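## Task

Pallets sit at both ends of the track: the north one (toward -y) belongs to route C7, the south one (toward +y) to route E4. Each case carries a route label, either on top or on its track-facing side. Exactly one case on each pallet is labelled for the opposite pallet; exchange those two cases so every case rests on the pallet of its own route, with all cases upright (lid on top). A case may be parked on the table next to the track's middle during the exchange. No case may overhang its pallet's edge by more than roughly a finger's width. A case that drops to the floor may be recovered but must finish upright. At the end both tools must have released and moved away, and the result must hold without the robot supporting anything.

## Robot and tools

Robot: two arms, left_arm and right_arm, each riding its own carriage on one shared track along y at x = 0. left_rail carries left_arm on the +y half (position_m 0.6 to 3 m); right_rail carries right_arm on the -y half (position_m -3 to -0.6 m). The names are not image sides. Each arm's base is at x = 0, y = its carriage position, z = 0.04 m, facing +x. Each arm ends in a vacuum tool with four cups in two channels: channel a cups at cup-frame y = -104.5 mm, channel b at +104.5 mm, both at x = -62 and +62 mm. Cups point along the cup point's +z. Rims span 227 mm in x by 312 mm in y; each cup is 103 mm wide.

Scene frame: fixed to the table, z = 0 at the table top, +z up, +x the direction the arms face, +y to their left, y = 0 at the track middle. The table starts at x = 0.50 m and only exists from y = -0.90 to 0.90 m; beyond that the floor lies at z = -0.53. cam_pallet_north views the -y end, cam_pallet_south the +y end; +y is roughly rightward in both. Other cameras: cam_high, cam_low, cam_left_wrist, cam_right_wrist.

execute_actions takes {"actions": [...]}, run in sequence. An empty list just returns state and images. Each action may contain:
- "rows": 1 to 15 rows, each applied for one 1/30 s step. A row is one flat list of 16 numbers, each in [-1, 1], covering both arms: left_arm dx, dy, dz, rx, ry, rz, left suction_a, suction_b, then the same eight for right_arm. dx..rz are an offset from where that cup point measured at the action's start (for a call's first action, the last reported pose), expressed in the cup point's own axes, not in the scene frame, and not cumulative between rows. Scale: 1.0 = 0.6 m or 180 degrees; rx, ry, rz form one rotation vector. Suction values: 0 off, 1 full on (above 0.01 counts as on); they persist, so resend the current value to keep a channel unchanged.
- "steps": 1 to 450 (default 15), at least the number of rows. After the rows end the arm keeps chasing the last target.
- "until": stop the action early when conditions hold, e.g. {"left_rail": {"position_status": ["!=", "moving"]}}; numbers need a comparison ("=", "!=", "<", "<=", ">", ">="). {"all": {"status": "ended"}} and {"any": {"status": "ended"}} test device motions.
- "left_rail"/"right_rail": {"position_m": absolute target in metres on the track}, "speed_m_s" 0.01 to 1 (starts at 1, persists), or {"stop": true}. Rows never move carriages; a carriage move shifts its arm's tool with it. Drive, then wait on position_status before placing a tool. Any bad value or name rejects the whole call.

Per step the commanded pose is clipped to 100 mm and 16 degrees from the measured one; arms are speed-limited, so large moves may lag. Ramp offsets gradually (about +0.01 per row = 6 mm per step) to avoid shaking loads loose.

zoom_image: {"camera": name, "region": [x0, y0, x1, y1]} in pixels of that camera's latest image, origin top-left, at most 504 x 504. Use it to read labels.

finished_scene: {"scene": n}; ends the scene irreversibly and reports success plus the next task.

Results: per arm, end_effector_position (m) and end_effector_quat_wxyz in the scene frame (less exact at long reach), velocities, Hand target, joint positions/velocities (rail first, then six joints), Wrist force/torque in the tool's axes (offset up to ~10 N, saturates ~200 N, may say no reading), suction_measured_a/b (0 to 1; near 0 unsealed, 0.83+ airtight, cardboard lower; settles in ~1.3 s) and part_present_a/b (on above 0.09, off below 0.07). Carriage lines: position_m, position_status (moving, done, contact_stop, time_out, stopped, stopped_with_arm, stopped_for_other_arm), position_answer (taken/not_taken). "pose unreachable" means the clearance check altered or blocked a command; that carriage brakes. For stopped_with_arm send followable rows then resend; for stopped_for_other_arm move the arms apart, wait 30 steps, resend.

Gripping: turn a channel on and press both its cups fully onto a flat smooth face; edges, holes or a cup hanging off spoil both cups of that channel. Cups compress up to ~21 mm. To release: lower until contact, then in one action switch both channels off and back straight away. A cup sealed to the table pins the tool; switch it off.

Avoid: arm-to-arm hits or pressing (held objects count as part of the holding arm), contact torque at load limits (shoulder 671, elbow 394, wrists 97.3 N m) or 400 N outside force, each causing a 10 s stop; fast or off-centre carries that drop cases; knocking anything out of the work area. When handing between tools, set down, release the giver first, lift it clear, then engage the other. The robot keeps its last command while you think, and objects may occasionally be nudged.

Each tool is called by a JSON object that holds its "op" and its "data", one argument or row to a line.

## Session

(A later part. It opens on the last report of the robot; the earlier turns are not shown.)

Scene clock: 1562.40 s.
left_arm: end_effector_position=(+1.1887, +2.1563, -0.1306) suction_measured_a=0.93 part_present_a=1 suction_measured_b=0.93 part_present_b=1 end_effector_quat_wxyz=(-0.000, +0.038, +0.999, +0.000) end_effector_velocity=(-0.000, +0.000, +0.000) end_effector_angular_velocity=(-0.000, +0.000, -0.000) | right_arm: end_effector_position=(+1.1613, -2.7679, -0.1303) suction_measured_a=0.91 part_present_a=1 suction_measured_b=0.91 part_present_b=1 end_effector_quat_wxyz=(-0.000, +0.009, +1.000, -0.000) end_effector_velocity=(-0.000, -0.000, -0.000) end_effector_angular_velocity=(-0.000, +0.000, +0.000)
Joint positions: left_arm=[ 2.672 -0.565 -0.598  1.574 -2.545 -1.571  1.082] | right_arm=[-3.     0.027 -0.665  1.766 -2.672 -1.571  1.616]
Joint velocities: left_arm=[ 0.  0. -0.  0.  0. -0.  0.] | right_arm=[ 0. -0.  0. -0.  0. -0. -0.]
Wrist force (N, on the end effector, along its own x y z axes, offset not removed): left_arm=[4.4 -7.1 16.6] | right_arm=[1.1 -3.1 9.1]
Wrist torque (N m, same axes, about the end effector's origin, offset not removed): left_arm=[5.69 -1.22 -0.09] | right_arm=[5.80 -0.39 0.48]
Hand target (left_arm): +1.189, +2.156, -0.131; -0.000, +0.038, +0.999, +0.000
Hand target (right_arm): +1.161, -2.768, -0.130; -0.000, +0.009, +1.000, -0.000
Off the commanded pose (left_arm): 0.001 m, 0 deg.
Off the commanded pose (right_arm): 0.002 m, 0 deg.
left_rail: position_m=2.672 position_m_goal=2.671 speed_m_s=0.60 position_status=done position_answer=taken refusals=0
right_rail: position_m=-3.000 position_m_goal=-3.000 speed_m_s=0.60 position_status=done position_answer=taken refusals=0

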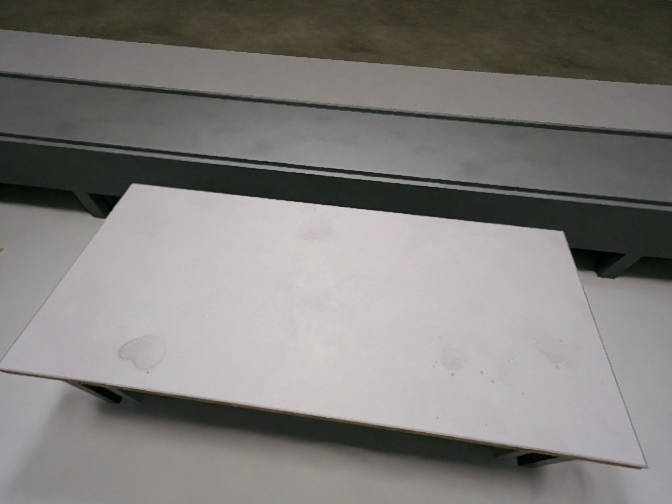

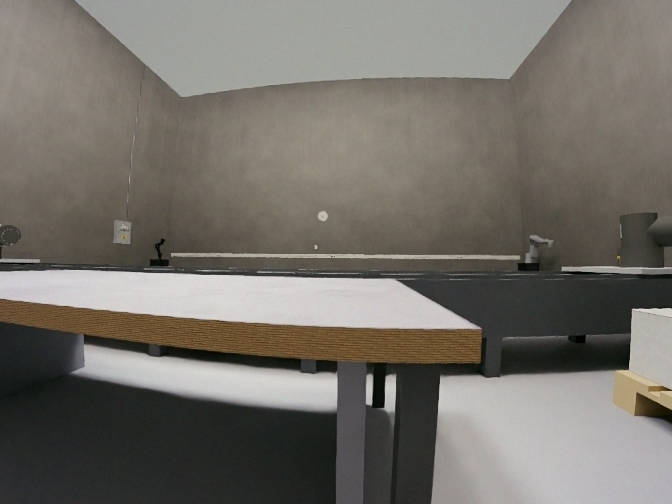

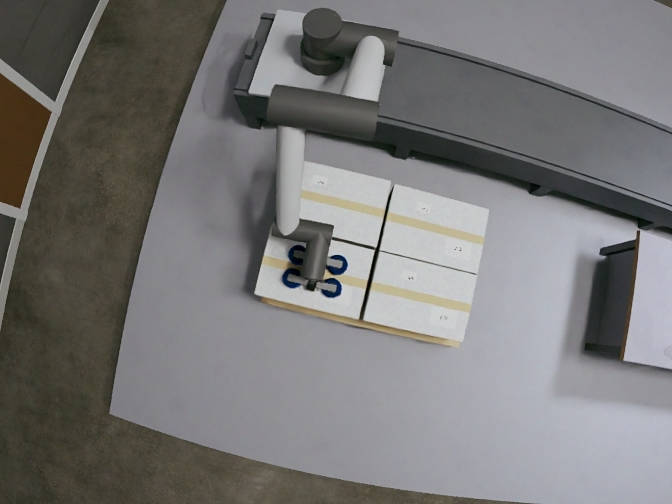

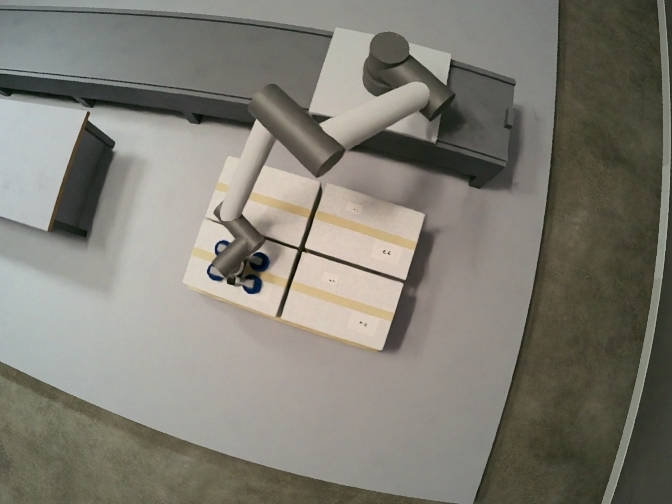

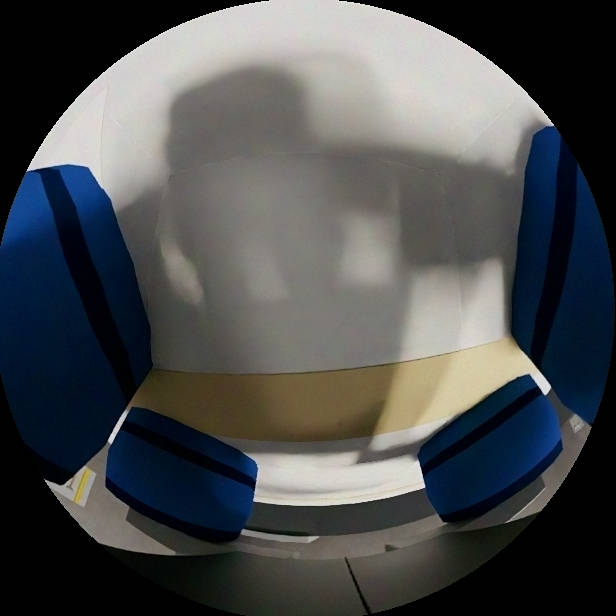

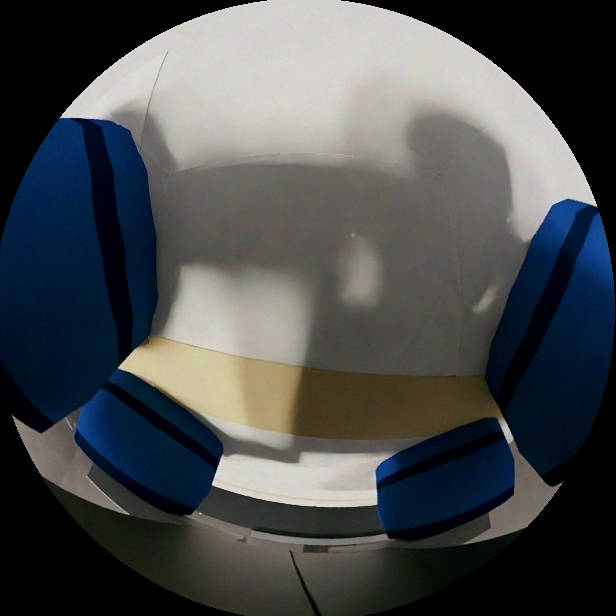

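{"op": "execute_actions", "data": {
  "actions": [
    {"rows":[
[0,0,0.00105,0,0,0,1,1,0,0.00159,0.00091,0,0,0,1,1],
[0,0,0.0038,0,0,0,1,1,0,0.00576,0.00328,0,0,0,1,1],
[0,0,0.0072,0,0,0,1,1,0,0.01091,0.00622,0,0,0,1,1],
[0,0,0.00995,0,0,0,1,1,0,0.01507,0.00859,0,0,0,1,1],
[0,0,0.011,0,0,0,1,1,0,0.01667,0.0095,0,0,0,1,1]],"steps":5}
  ]
}}

Scene clock: 1665.80 s.
left_arm: end_effector_position=(+1.1886, +2.1564, -0.1329) suction_measured_a=0.93 part_present_a=1 suction_measured_b=0.93 part_present_b=1 end_effector_quat_wxyz=(-0.001, +0.038, +0.999, +0.000) end_effector_velocity=(-0.001, +0.001, -0.037) end_effector_angular_velocity=(+0.001, +0.001, -0.000) | right_arm: end_effector_position=(+1.1612, -2.7645, -0.1324) suction_measured_a=0.91 part_present_a=1 suction_measured_b=0.91 part_present_b=1 end_effector_quat_wxyz=(-0.000, +0.009, +1.000, -0.000) end_effector_velocity=(-0.000, +0.055, -0.031) end_effector_angular_velocity=(-0.000, +0.001, +0.001)
Joint positions: left_arm=[ 2.672 -0.565 -0.596  1.573 -2.547 -1.571  1.082] | right_arm=[-3.     0.03  -0.662  1.765 -2.673 -1.571  1.619]
Joint velocities: left_arm=[ 0.     0.     0.035 -0.006 -0.027 -0.     0.   ] | right_arm=[ 0.     0.047  0.039 -0.024 -0.014  0.     0.046]
Wrist force (N, on the end effector, along its own x y z axes, offset not removed): left_arm=[0.3 -0.6 15.5] | right_arm=[1.5 -8.6 7.8]
Wrist torque (N m, same axes, about the end effector's origin, offset not removed): left_arm=[6.50 -0.56 -0.02] | right_arm=[6.25 -0.70 0.41]
Hand target (left_arm): +1.189, +2.156, -0.137; -0.000, +0.038, +0.999, +0.000
Hand target (right_arm): +1.161, -2.758, -0.136; -0.000, +0.009, +1.000, -0.000
Off the commanded pose (left_arm): 0.004 m, 0 deg.
Off the commanded pose (right_arm): 0.008 m, 0 deg.
left_rail: position_m=2.672 position_m_goal=2.671 speed_m_s=0.60 position_status=done position_answer=taken refusals=0
right_rail: position_m=-3.000 position_m_goal=-3.000 speed_m_s=0.60 position_status=done position_answer=taken refusals=0

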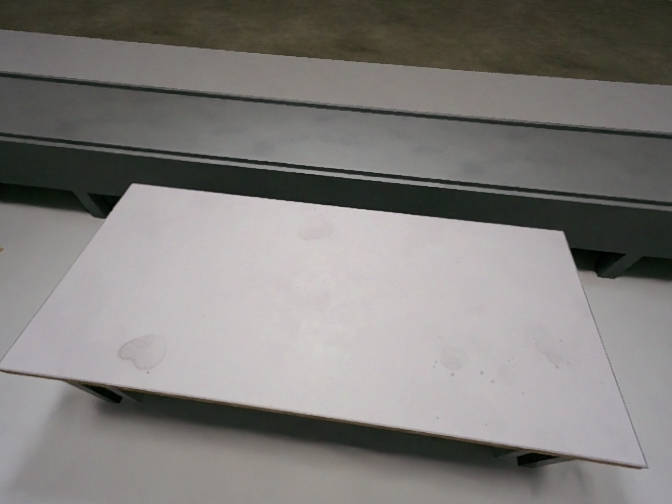

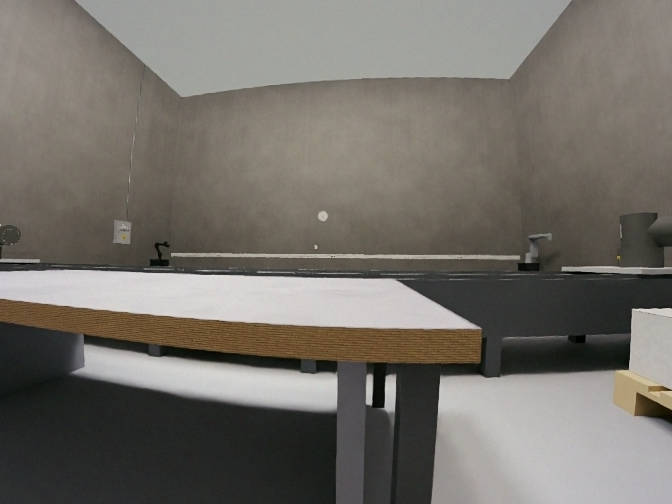

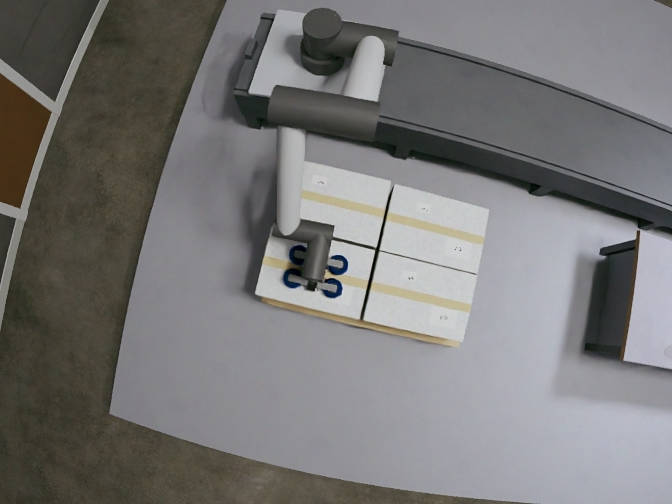

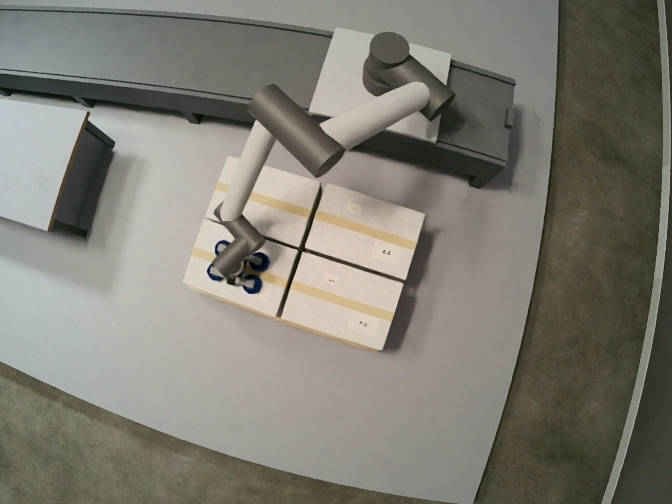

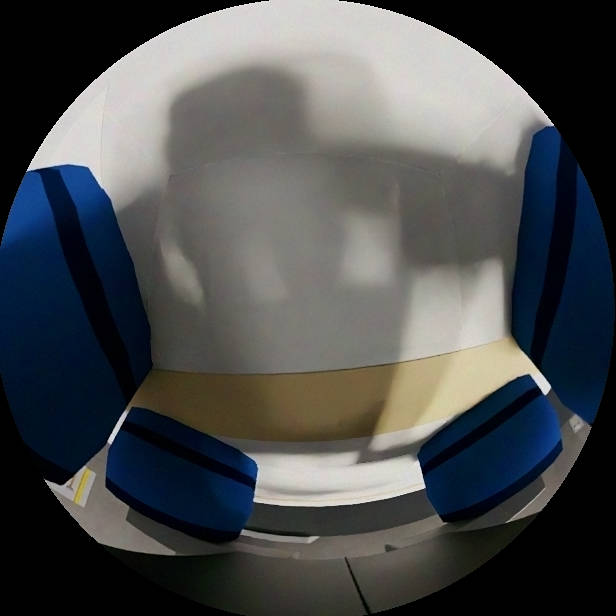

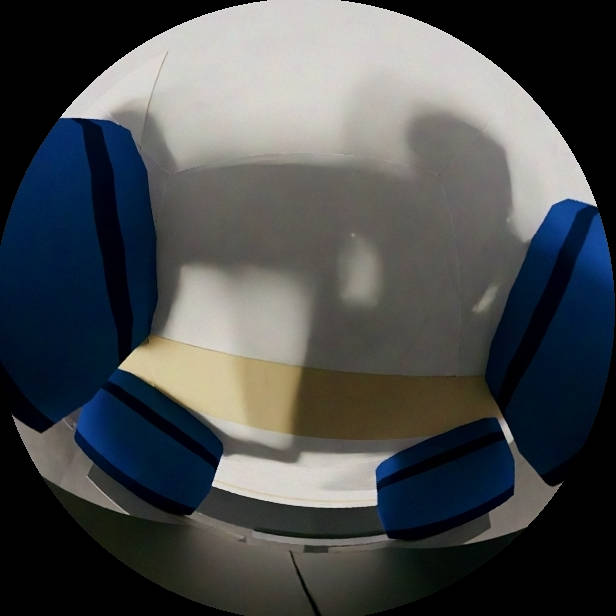

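{"op": "execute_actions", "data": {
  "actions": []
}}

{"op": "zoom_image", "data": {
  "camera": "cam_pallet_north",
  "region": [250, 215, 390, 335]
}}

Scene clock: 1676.40 s.
left_arm: end_effector_position=(+1.1887, +2.1563, -0.1372) suction_measured_a=0.93 part_present_a=1 suction_measured_b=0.93 part_present_b=1 end_effector_quat_wxyz=(-0.000, +0.038, +0.999, +0.000) end_effector_velocity=(+0.000, -0.000, +0.000) end_effector_angular_velocity=(-0.000, -0.000, +0.000) | right_arm: end_effector_position=(+1.1614, -2.7579, -0.1360) suction_measured_a=0.91 part_present_a=1 suction_measured_b=0.91 part_present_b=1 end_effector_quat_wxyz=(-0.000, +0.009, +1.000, -0.000) end_effector_velocity=(+0.000, +0.000, +0.000) end_effector_angular_velocity=(-0.000, -0.000, +0.000)
Joint positions: left_arm=[ 2.672 -0.565 -0.591  1.572 -2.551 -1.571  1.082] | right_arm=[-3.     0.035 -0.658  1.762 -2.675 -1.571  1.624]
Joint velocities: left_arm=[ 0.  0. -0.  0. -0.  0. -0.] | right_arm=[ 0.  0.  0. -0.  0. -0. -0.]
Wrist force (N, on the end effector, along its own x y z axes, offset not removed): left_arm=[-5.3 0.3 13.8] | right_arm=[4.9 -6.4 10.3]
Wrist torque (N m, same axes, about the end effector's origin, offset not removed): left_arm=[6.73 0.18 0.08] | right_arm=[5.32 -0.92 0.49]
Hand target (left_arm): +1.189, +2.156, -0.137; -0.000, +0.038, +0.999, +0.000
Hand target (right_arm): +1.161, -2.758, -0.136; -0.000, +0.009, +1.000, -0.000
Off the commanded pose (left_arm): 0.000 m, 0 deg.
Off the commanded pose (right_arm): 0.000 m, 0 deg.
left_rail: position_m=2.672 position_m_goal=2.671 speed_m_s=0.60 position_status=done position_answer=taken refusals=0
right_rail: position_m=-3.000 position_m_goal=-3.000 speed_m_s=0.60 position_status=done position_answer=taken refusals=0

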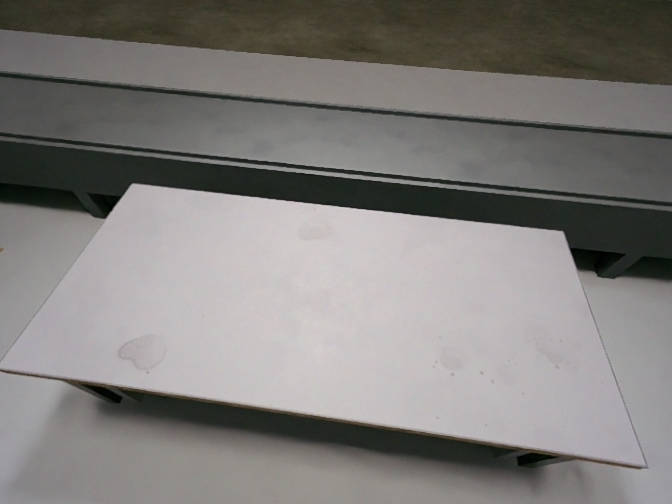

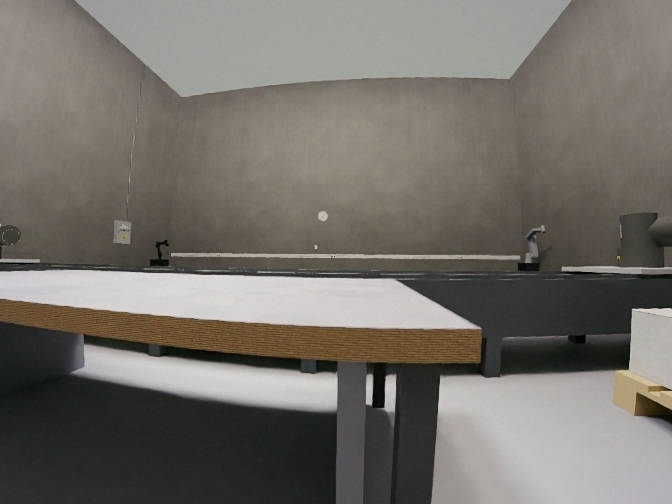

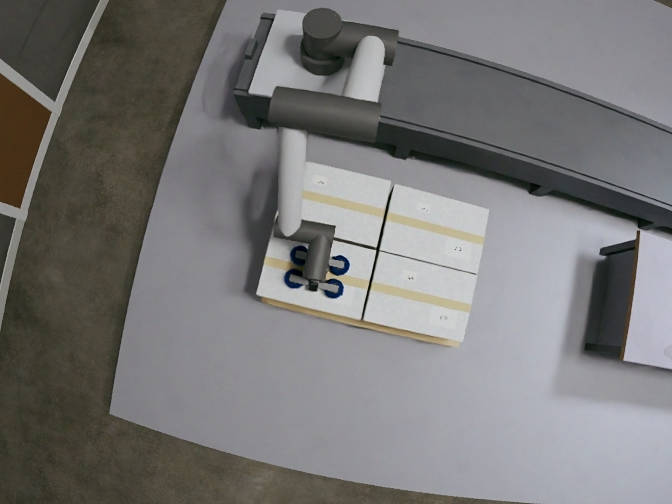

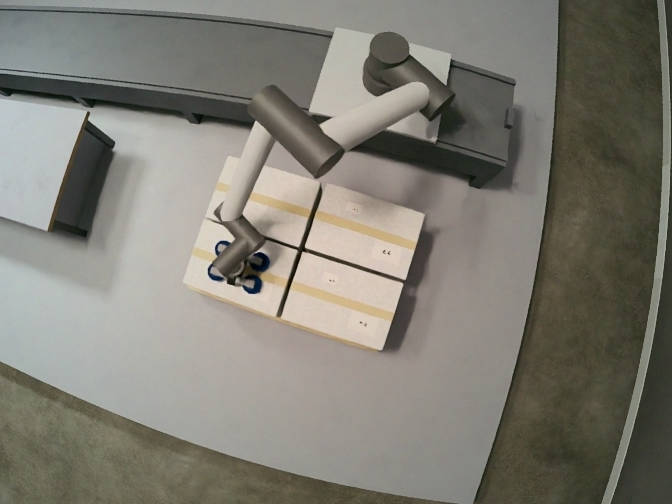

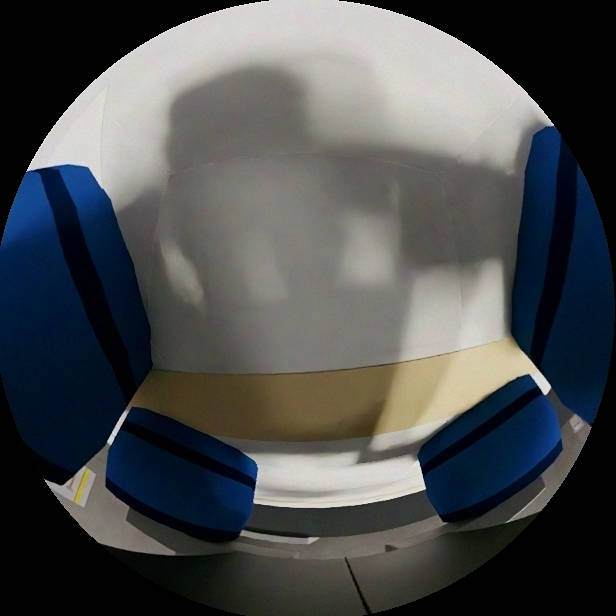

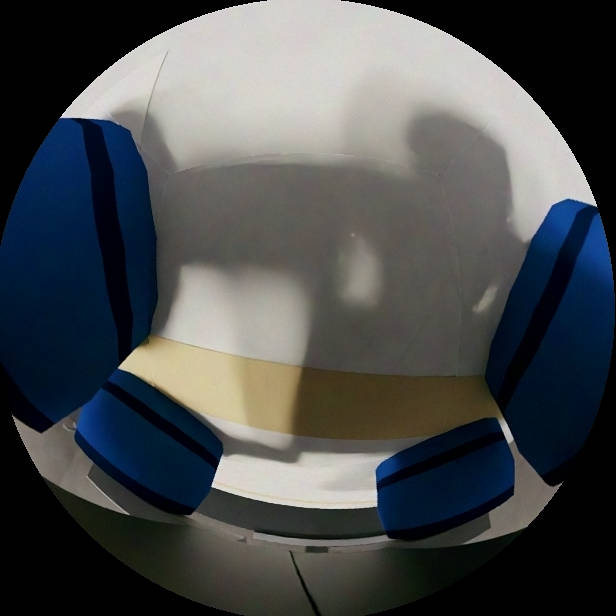

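Region (250, 215, 390, 335) of cam_pallet_north's 672x504 image, scaled by 3.600, with more detail than that image has; it fills the top 432 rows of this view, and the rest is white.

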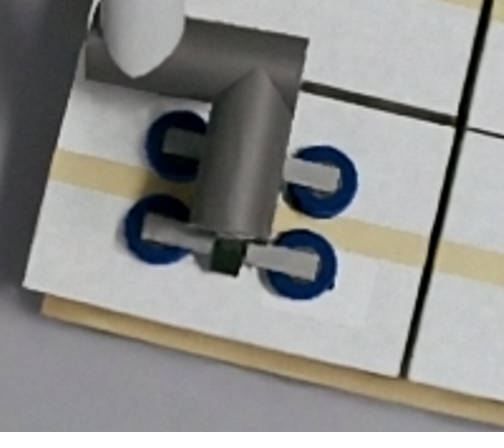

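{"op": "execute_actions", "data": {
  "actions": [
    {"rows":[
[0,0,0.0016,0,0,0,1,1,0,0,0.0016,0,0,0,1,1],
[0,0,0.0033,0,0,0,1,1,0,0,0.0033,0,0,0,1,1]],"steps":2}
  ]
}}

Scene clock: 1683.90 s.
left_arm: end_effector_position=(+1.1887, +2.1563, -0.1373) suction_measured_a=0.93 part_present_a=1 suction_measured_b=0.93 part_present_b=1 end_effector_quat_wxyz=(-0.000, +0.038, +0.999, +0.000) end_effector_velocity=(+0.000, -0.000, -0.006) end_effector_angular_velocity=(-0.001, -0.001, -0.000) | right_arm: end_effector_position=(+1.1614, -2.7579, -0.1361) suction_measured_a=0.91 part_present_a=1 suction_measured_b=0.91 part_present_b=1 end_effector_quat_wxyz=(-0.000, +0.009, +1.000, -0.000) end_effector_velocity=(+0.001, +0.000, -0.006) end_effector_angular_velocity=(+0.000, -0.001, +0.000)
Joint positions: left_arm=[ 2.672 -0.565 -0.591  1.572 -2.551 -1.571  1.082] | right_arm=[-3.     0.035 -0.657  1.762 -2.675 -1.571  1.624]
Joint velocities: left_arm=[ 0.    -0.     0.006 -0.002 -0.005  0.     0.   ] | right_arm=[ 0.     0.     0.006 -0.002 -0.006  0.    -0.   ]
Wrist force (N, on the end effector, along its own x y z axes, offset not removed): left_arm=[7.3 -2.4 20.4] | right_arm=[3.2 -4.3 3.8]
Wrist torque (N m, same axes, about the end effector's origin, offset not removed): left_arm=[6.22 -1.16 -0.10] | right_arm=[5.48 -0.37 0.34]
Hand target (left_arm): +1.189, +2.156, -0.139; -0.000, +0.038, +0.999, +0.000
Hand target (right_arm): +1.161, -2.758, -0.138; -0.000, +0.009, +1.000, -0.000
Off the commanded pose (left_arm): 0.002 m, 0 deg.
Off the commanded pose (right_arm): 0.002 m, 0 deg.
left_rail: position_m=2.672 position_m_goal=2.671 speed_m_s=0.60 position_status=done position_answer=taken refusals=0
right_rail: position_m=-3.000 position_m_goal=-3.000 speed_m_s=0.60 position_status=done position_answer=taken refusals=0

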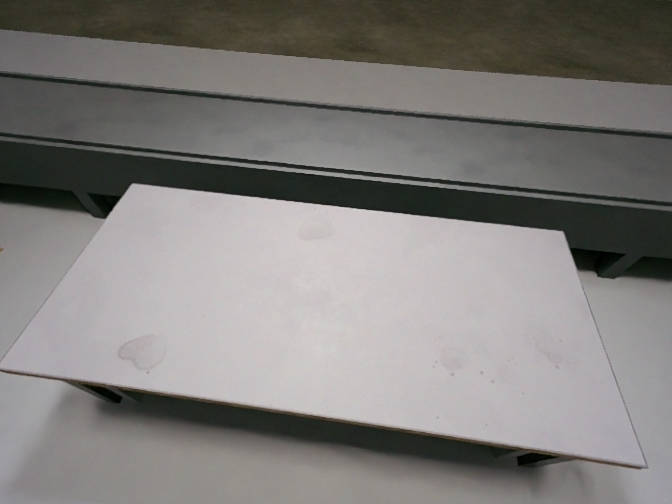

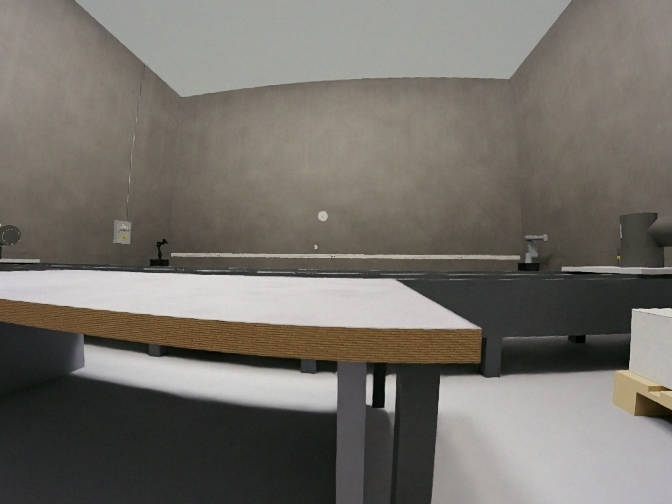

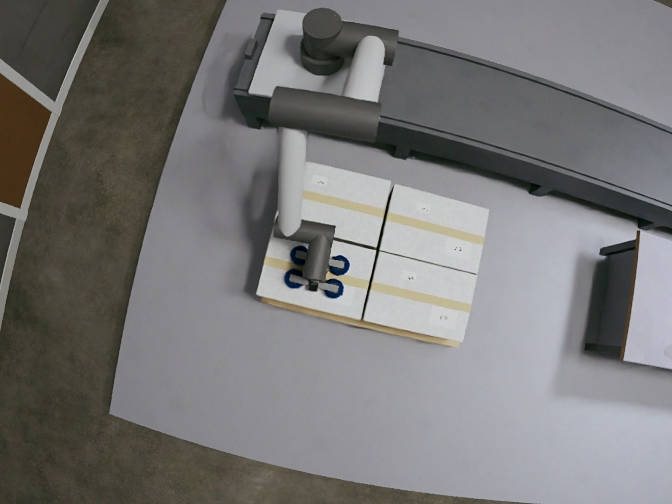

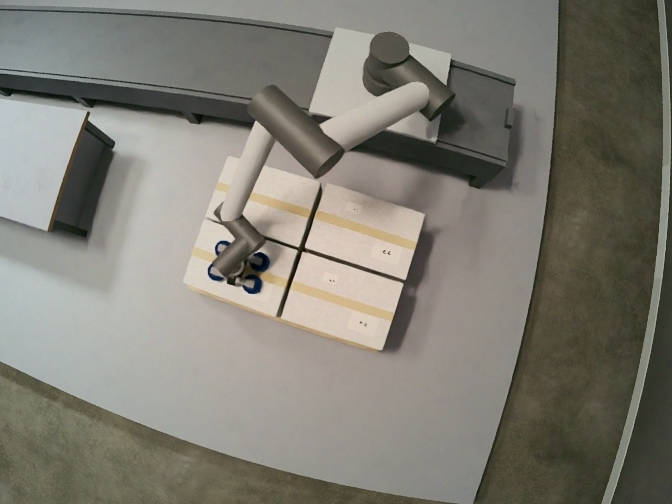

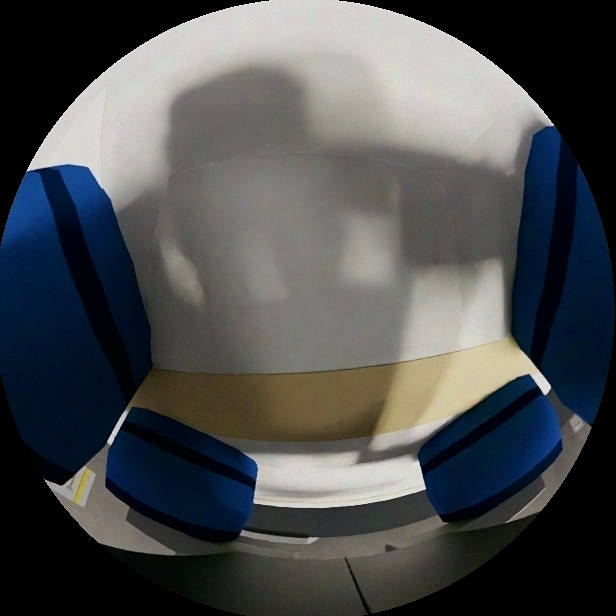

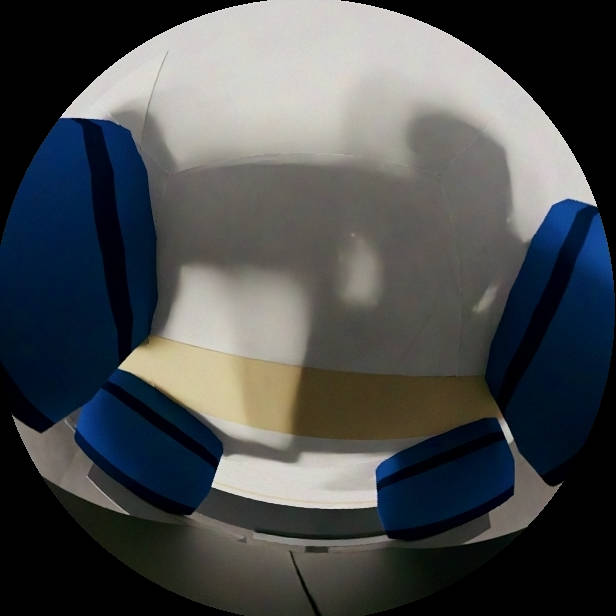

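{"op": "execute_actions", "data": {
  "actions": []
}}

Scene clock: 1690.63 s.
left_arm: end_effector_position=(+1.1887, +2.1563, -0.1392) suction_measured_a=0.93 part_present_a=1 suction_measured_b=0.93 part_present_b=1 end_effector_quat_wxyz=(-0.000, +0.038, +0.999, +0.000) end_effector_velocity=(-0.000, +0.000, -0.000) end_effector_angular_velocity=(+0.000, +0.000, +0.000) | right_arm: end_effector_position=(+1.1614, -2.7579, -0.1380) suction_measured_a=0.91 part_present_a=1 suction_measured_b=0.91 part_present_b=1 end_effector_quat_wxyz=(-0.000, +0.009, +1.000, -0.000) end_effector_velocity=(-0.000, -0.000, -0.000) end_effector_angular_velocity=(-0.000, +0.000, -0.000)
Joint positions: left_arm=[ 2.672 -0.565 -0.589  1.572 -2.552 -1.571  1.082] | right_arm=[-3.     0.035 -0.656  1.762 -2.676 -1.571  1.624]
Joint velocities: left_arm=[ 0. -0.  0.  0.  0.  0. -0.] | right_arm=[ 0. -0.  0. -0.  0. -0.  0.]
Wrist force (N, on the end effector, along its own x y z axes, offset not removed): left_arm=[17.4 16.3 -51.9] | right_arm=[2.9 -4.2 9.5]
Wrist torque (N m, same axes, about the end effector's origin, offset not removed): left_arm=[20.30 -8.68 1.31] | right_arm=[5.58 -0.69 0.42]
Hand target (left_arm): +1.189, +2.156, -0.139; -0.000, +0.038, +0.999, +0.000
Hand target (right_arm): +1.161, -2.758, -0.138; -0.000, +0.009, +1.000, -0.000
Off the commanded pose (left_arm): 0.000 m, 0 deg.
Off the commanded pose (right_arm): 0.000 m, 0 deg.
left_rail: position_m=2.672 position_m_goal=2.671 speed_m_s=0.60 position_status=done position_answer=taken refusals=0
right_rail: position_m=-3.000 position_m_goal=-3.000 speed_m_s=0.60 position_status=done position_answer=taken refusals=0

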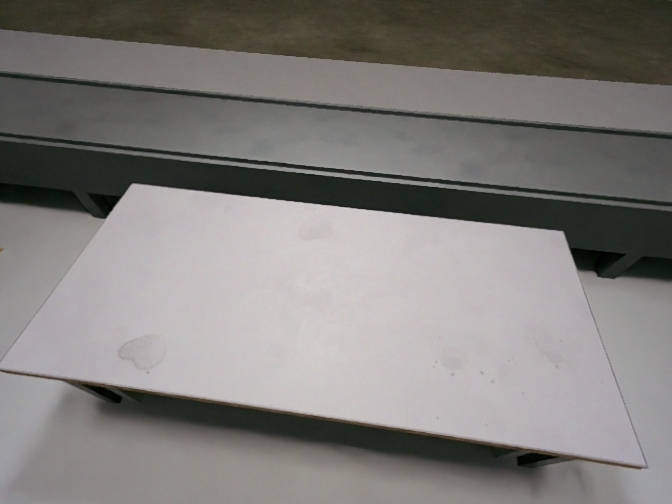

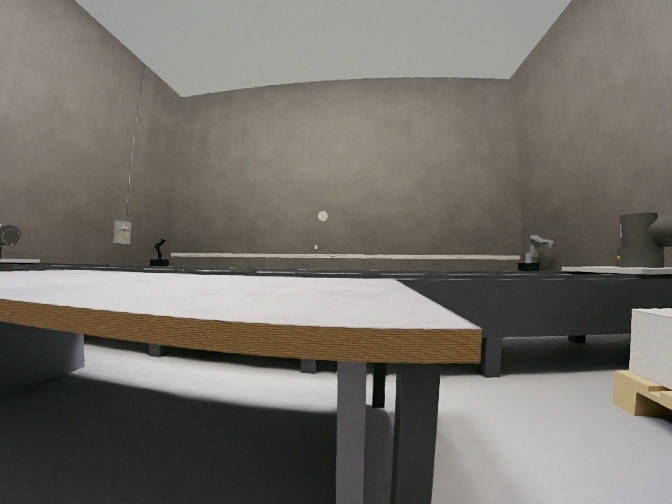

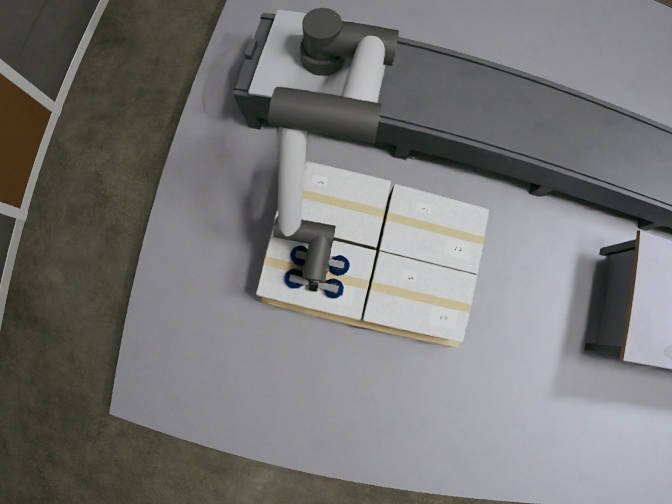

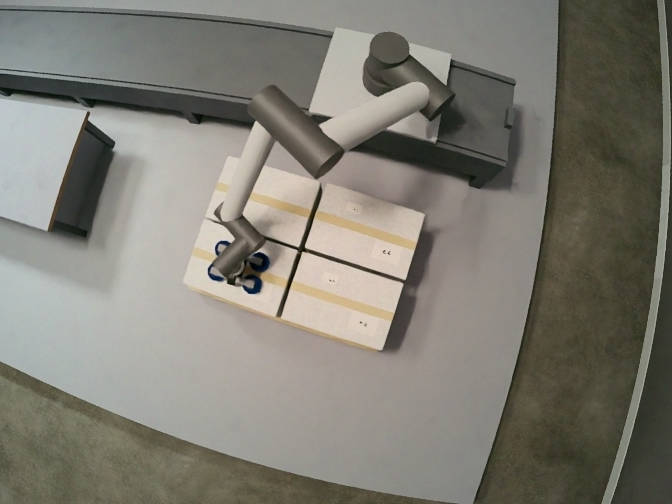

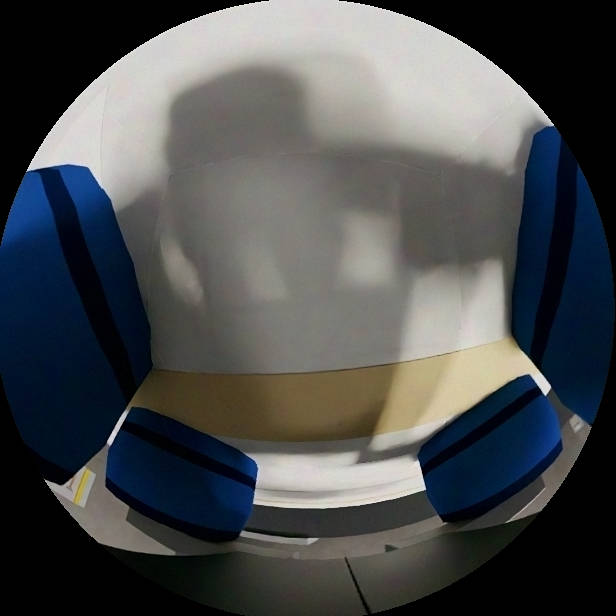

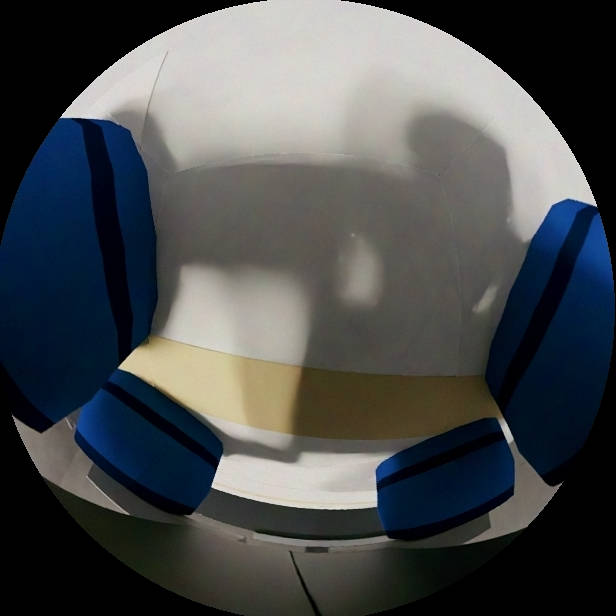

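{"op": "execute_actions", "data": {
  "actions": [
    {"rows":[
[0,0,0,0,0,0,1,1,0,0,0.0022,0,0,0,1,1]],"steps":1}
  ]
}}

Scene clock: 1697.17 s.
left_arm: end_effector_position=(+1.1887, +2.1563, -0.1392) suction_measured_a=0.93 part_present_a=1 suction_measured_b=0.93 part_present_b=1 end_effector_quat_wxyz=(-0.000, +0.038, +0.999, +0.000) end_effector_velocity=(-0.000, +0.000, -0.000) end_effector_angular_velocity=(+0.000, +0.000, +0.000) | right_arm: end_effector_position=(+1.1614, -2.7579, -0.1380) suction_measured_a=0.91 part_present_a=1 suction_measured_b=0.91 part_present_b=1 end_effector_quat_wxyz=(-0.000, +0.009, +1.000, -0.000) end_effector_velocity=(-0.000, -0.000, -0.000) end_effector_angular_velocity=(-0.000, +0.000, -0.000)
Joint positions: left_arm=[ 2.672 -0.565 -0.589  1.572 -2.552 -1.571  1.082] | right_arm=[-3.     0.035 -0.656  1.762 -2.676 -1.571  1.624]
Joint velocities: left_arm=[ 0.  0.  0. -0.  0. -0. -0.] | right_arm=[ 0. -0.  0. -0.  0. -0.  0.]
Wrist force (N, on the end effector, along its own x y z axes, offset not removed): left_arm=[19.2 11.6 -50.8] | right_arm=[-2.1 -11.0 5.5]
Wrist torque (N m, same axes, about the end effector's origin, offset not removed): left_arm=[19.66 -9.07 1.34] | right_arm=[4.68 0.05 0.41]
Hand target (left_arm): +1.189, +2.156, -0.139; -0.000, +0.038, +0.999, +0.000
Hand target (right_arm): +1.161, -2.758, -0.139; -0.000, +0.009, +1.000, -0.000
Off the commanded pose (left_arm): 0.000 m, 0 deg.
Off the commanded pose (right_arm): 0.001 m, 0 deg.
left_rail: position_m=2.672 position_m_goal=2.671 speed_m_s=0.60 position_status=done position_answer=taken refusals=0
right_rail: position_m=-3.000 position_m_goal=-3.000 speed_m_s=0.60 position_status=done position_answer=taken refusals=0

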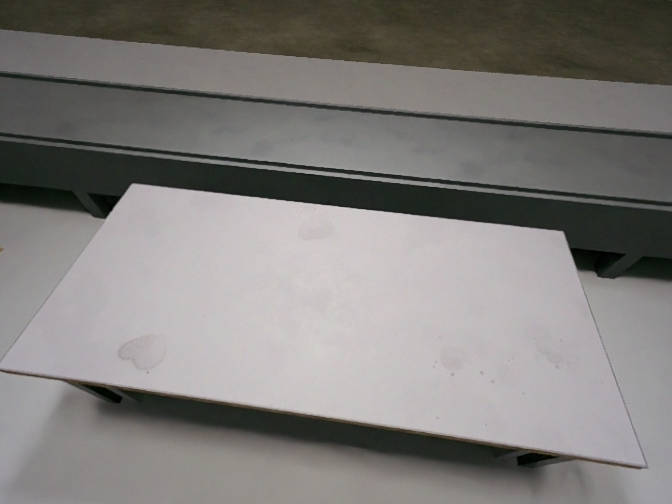

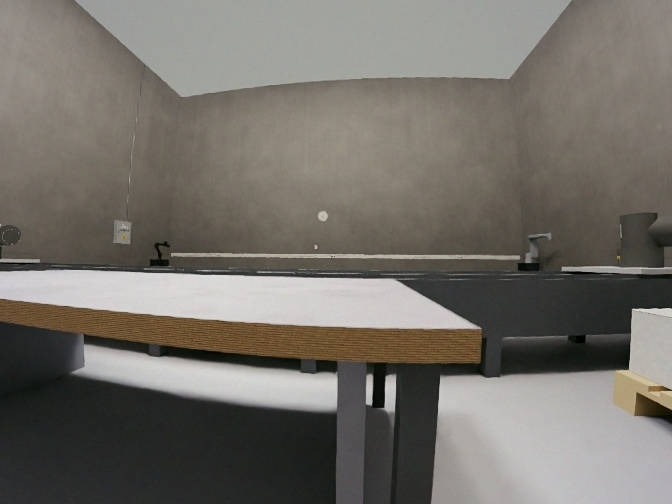

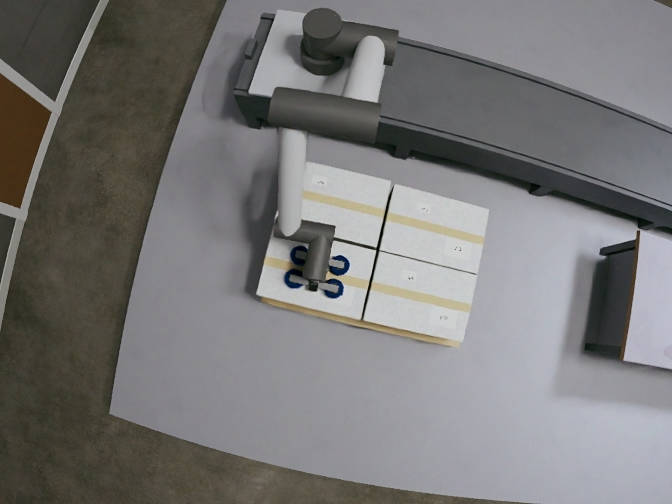

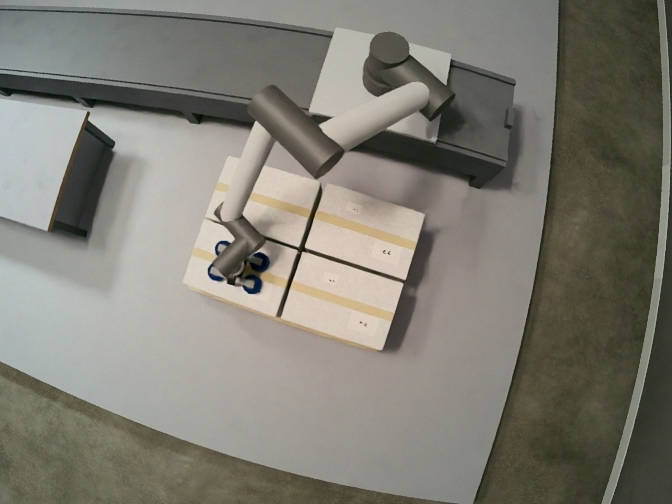

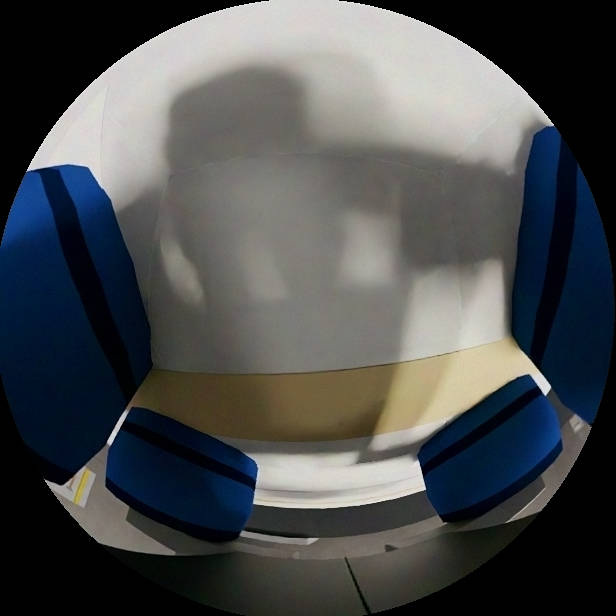

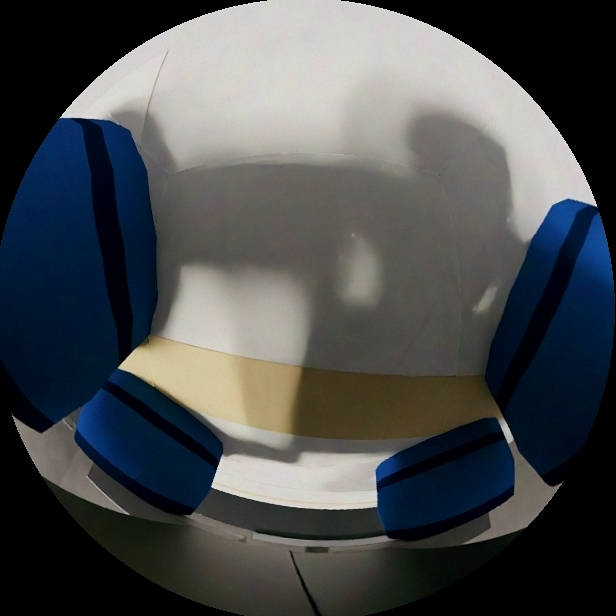

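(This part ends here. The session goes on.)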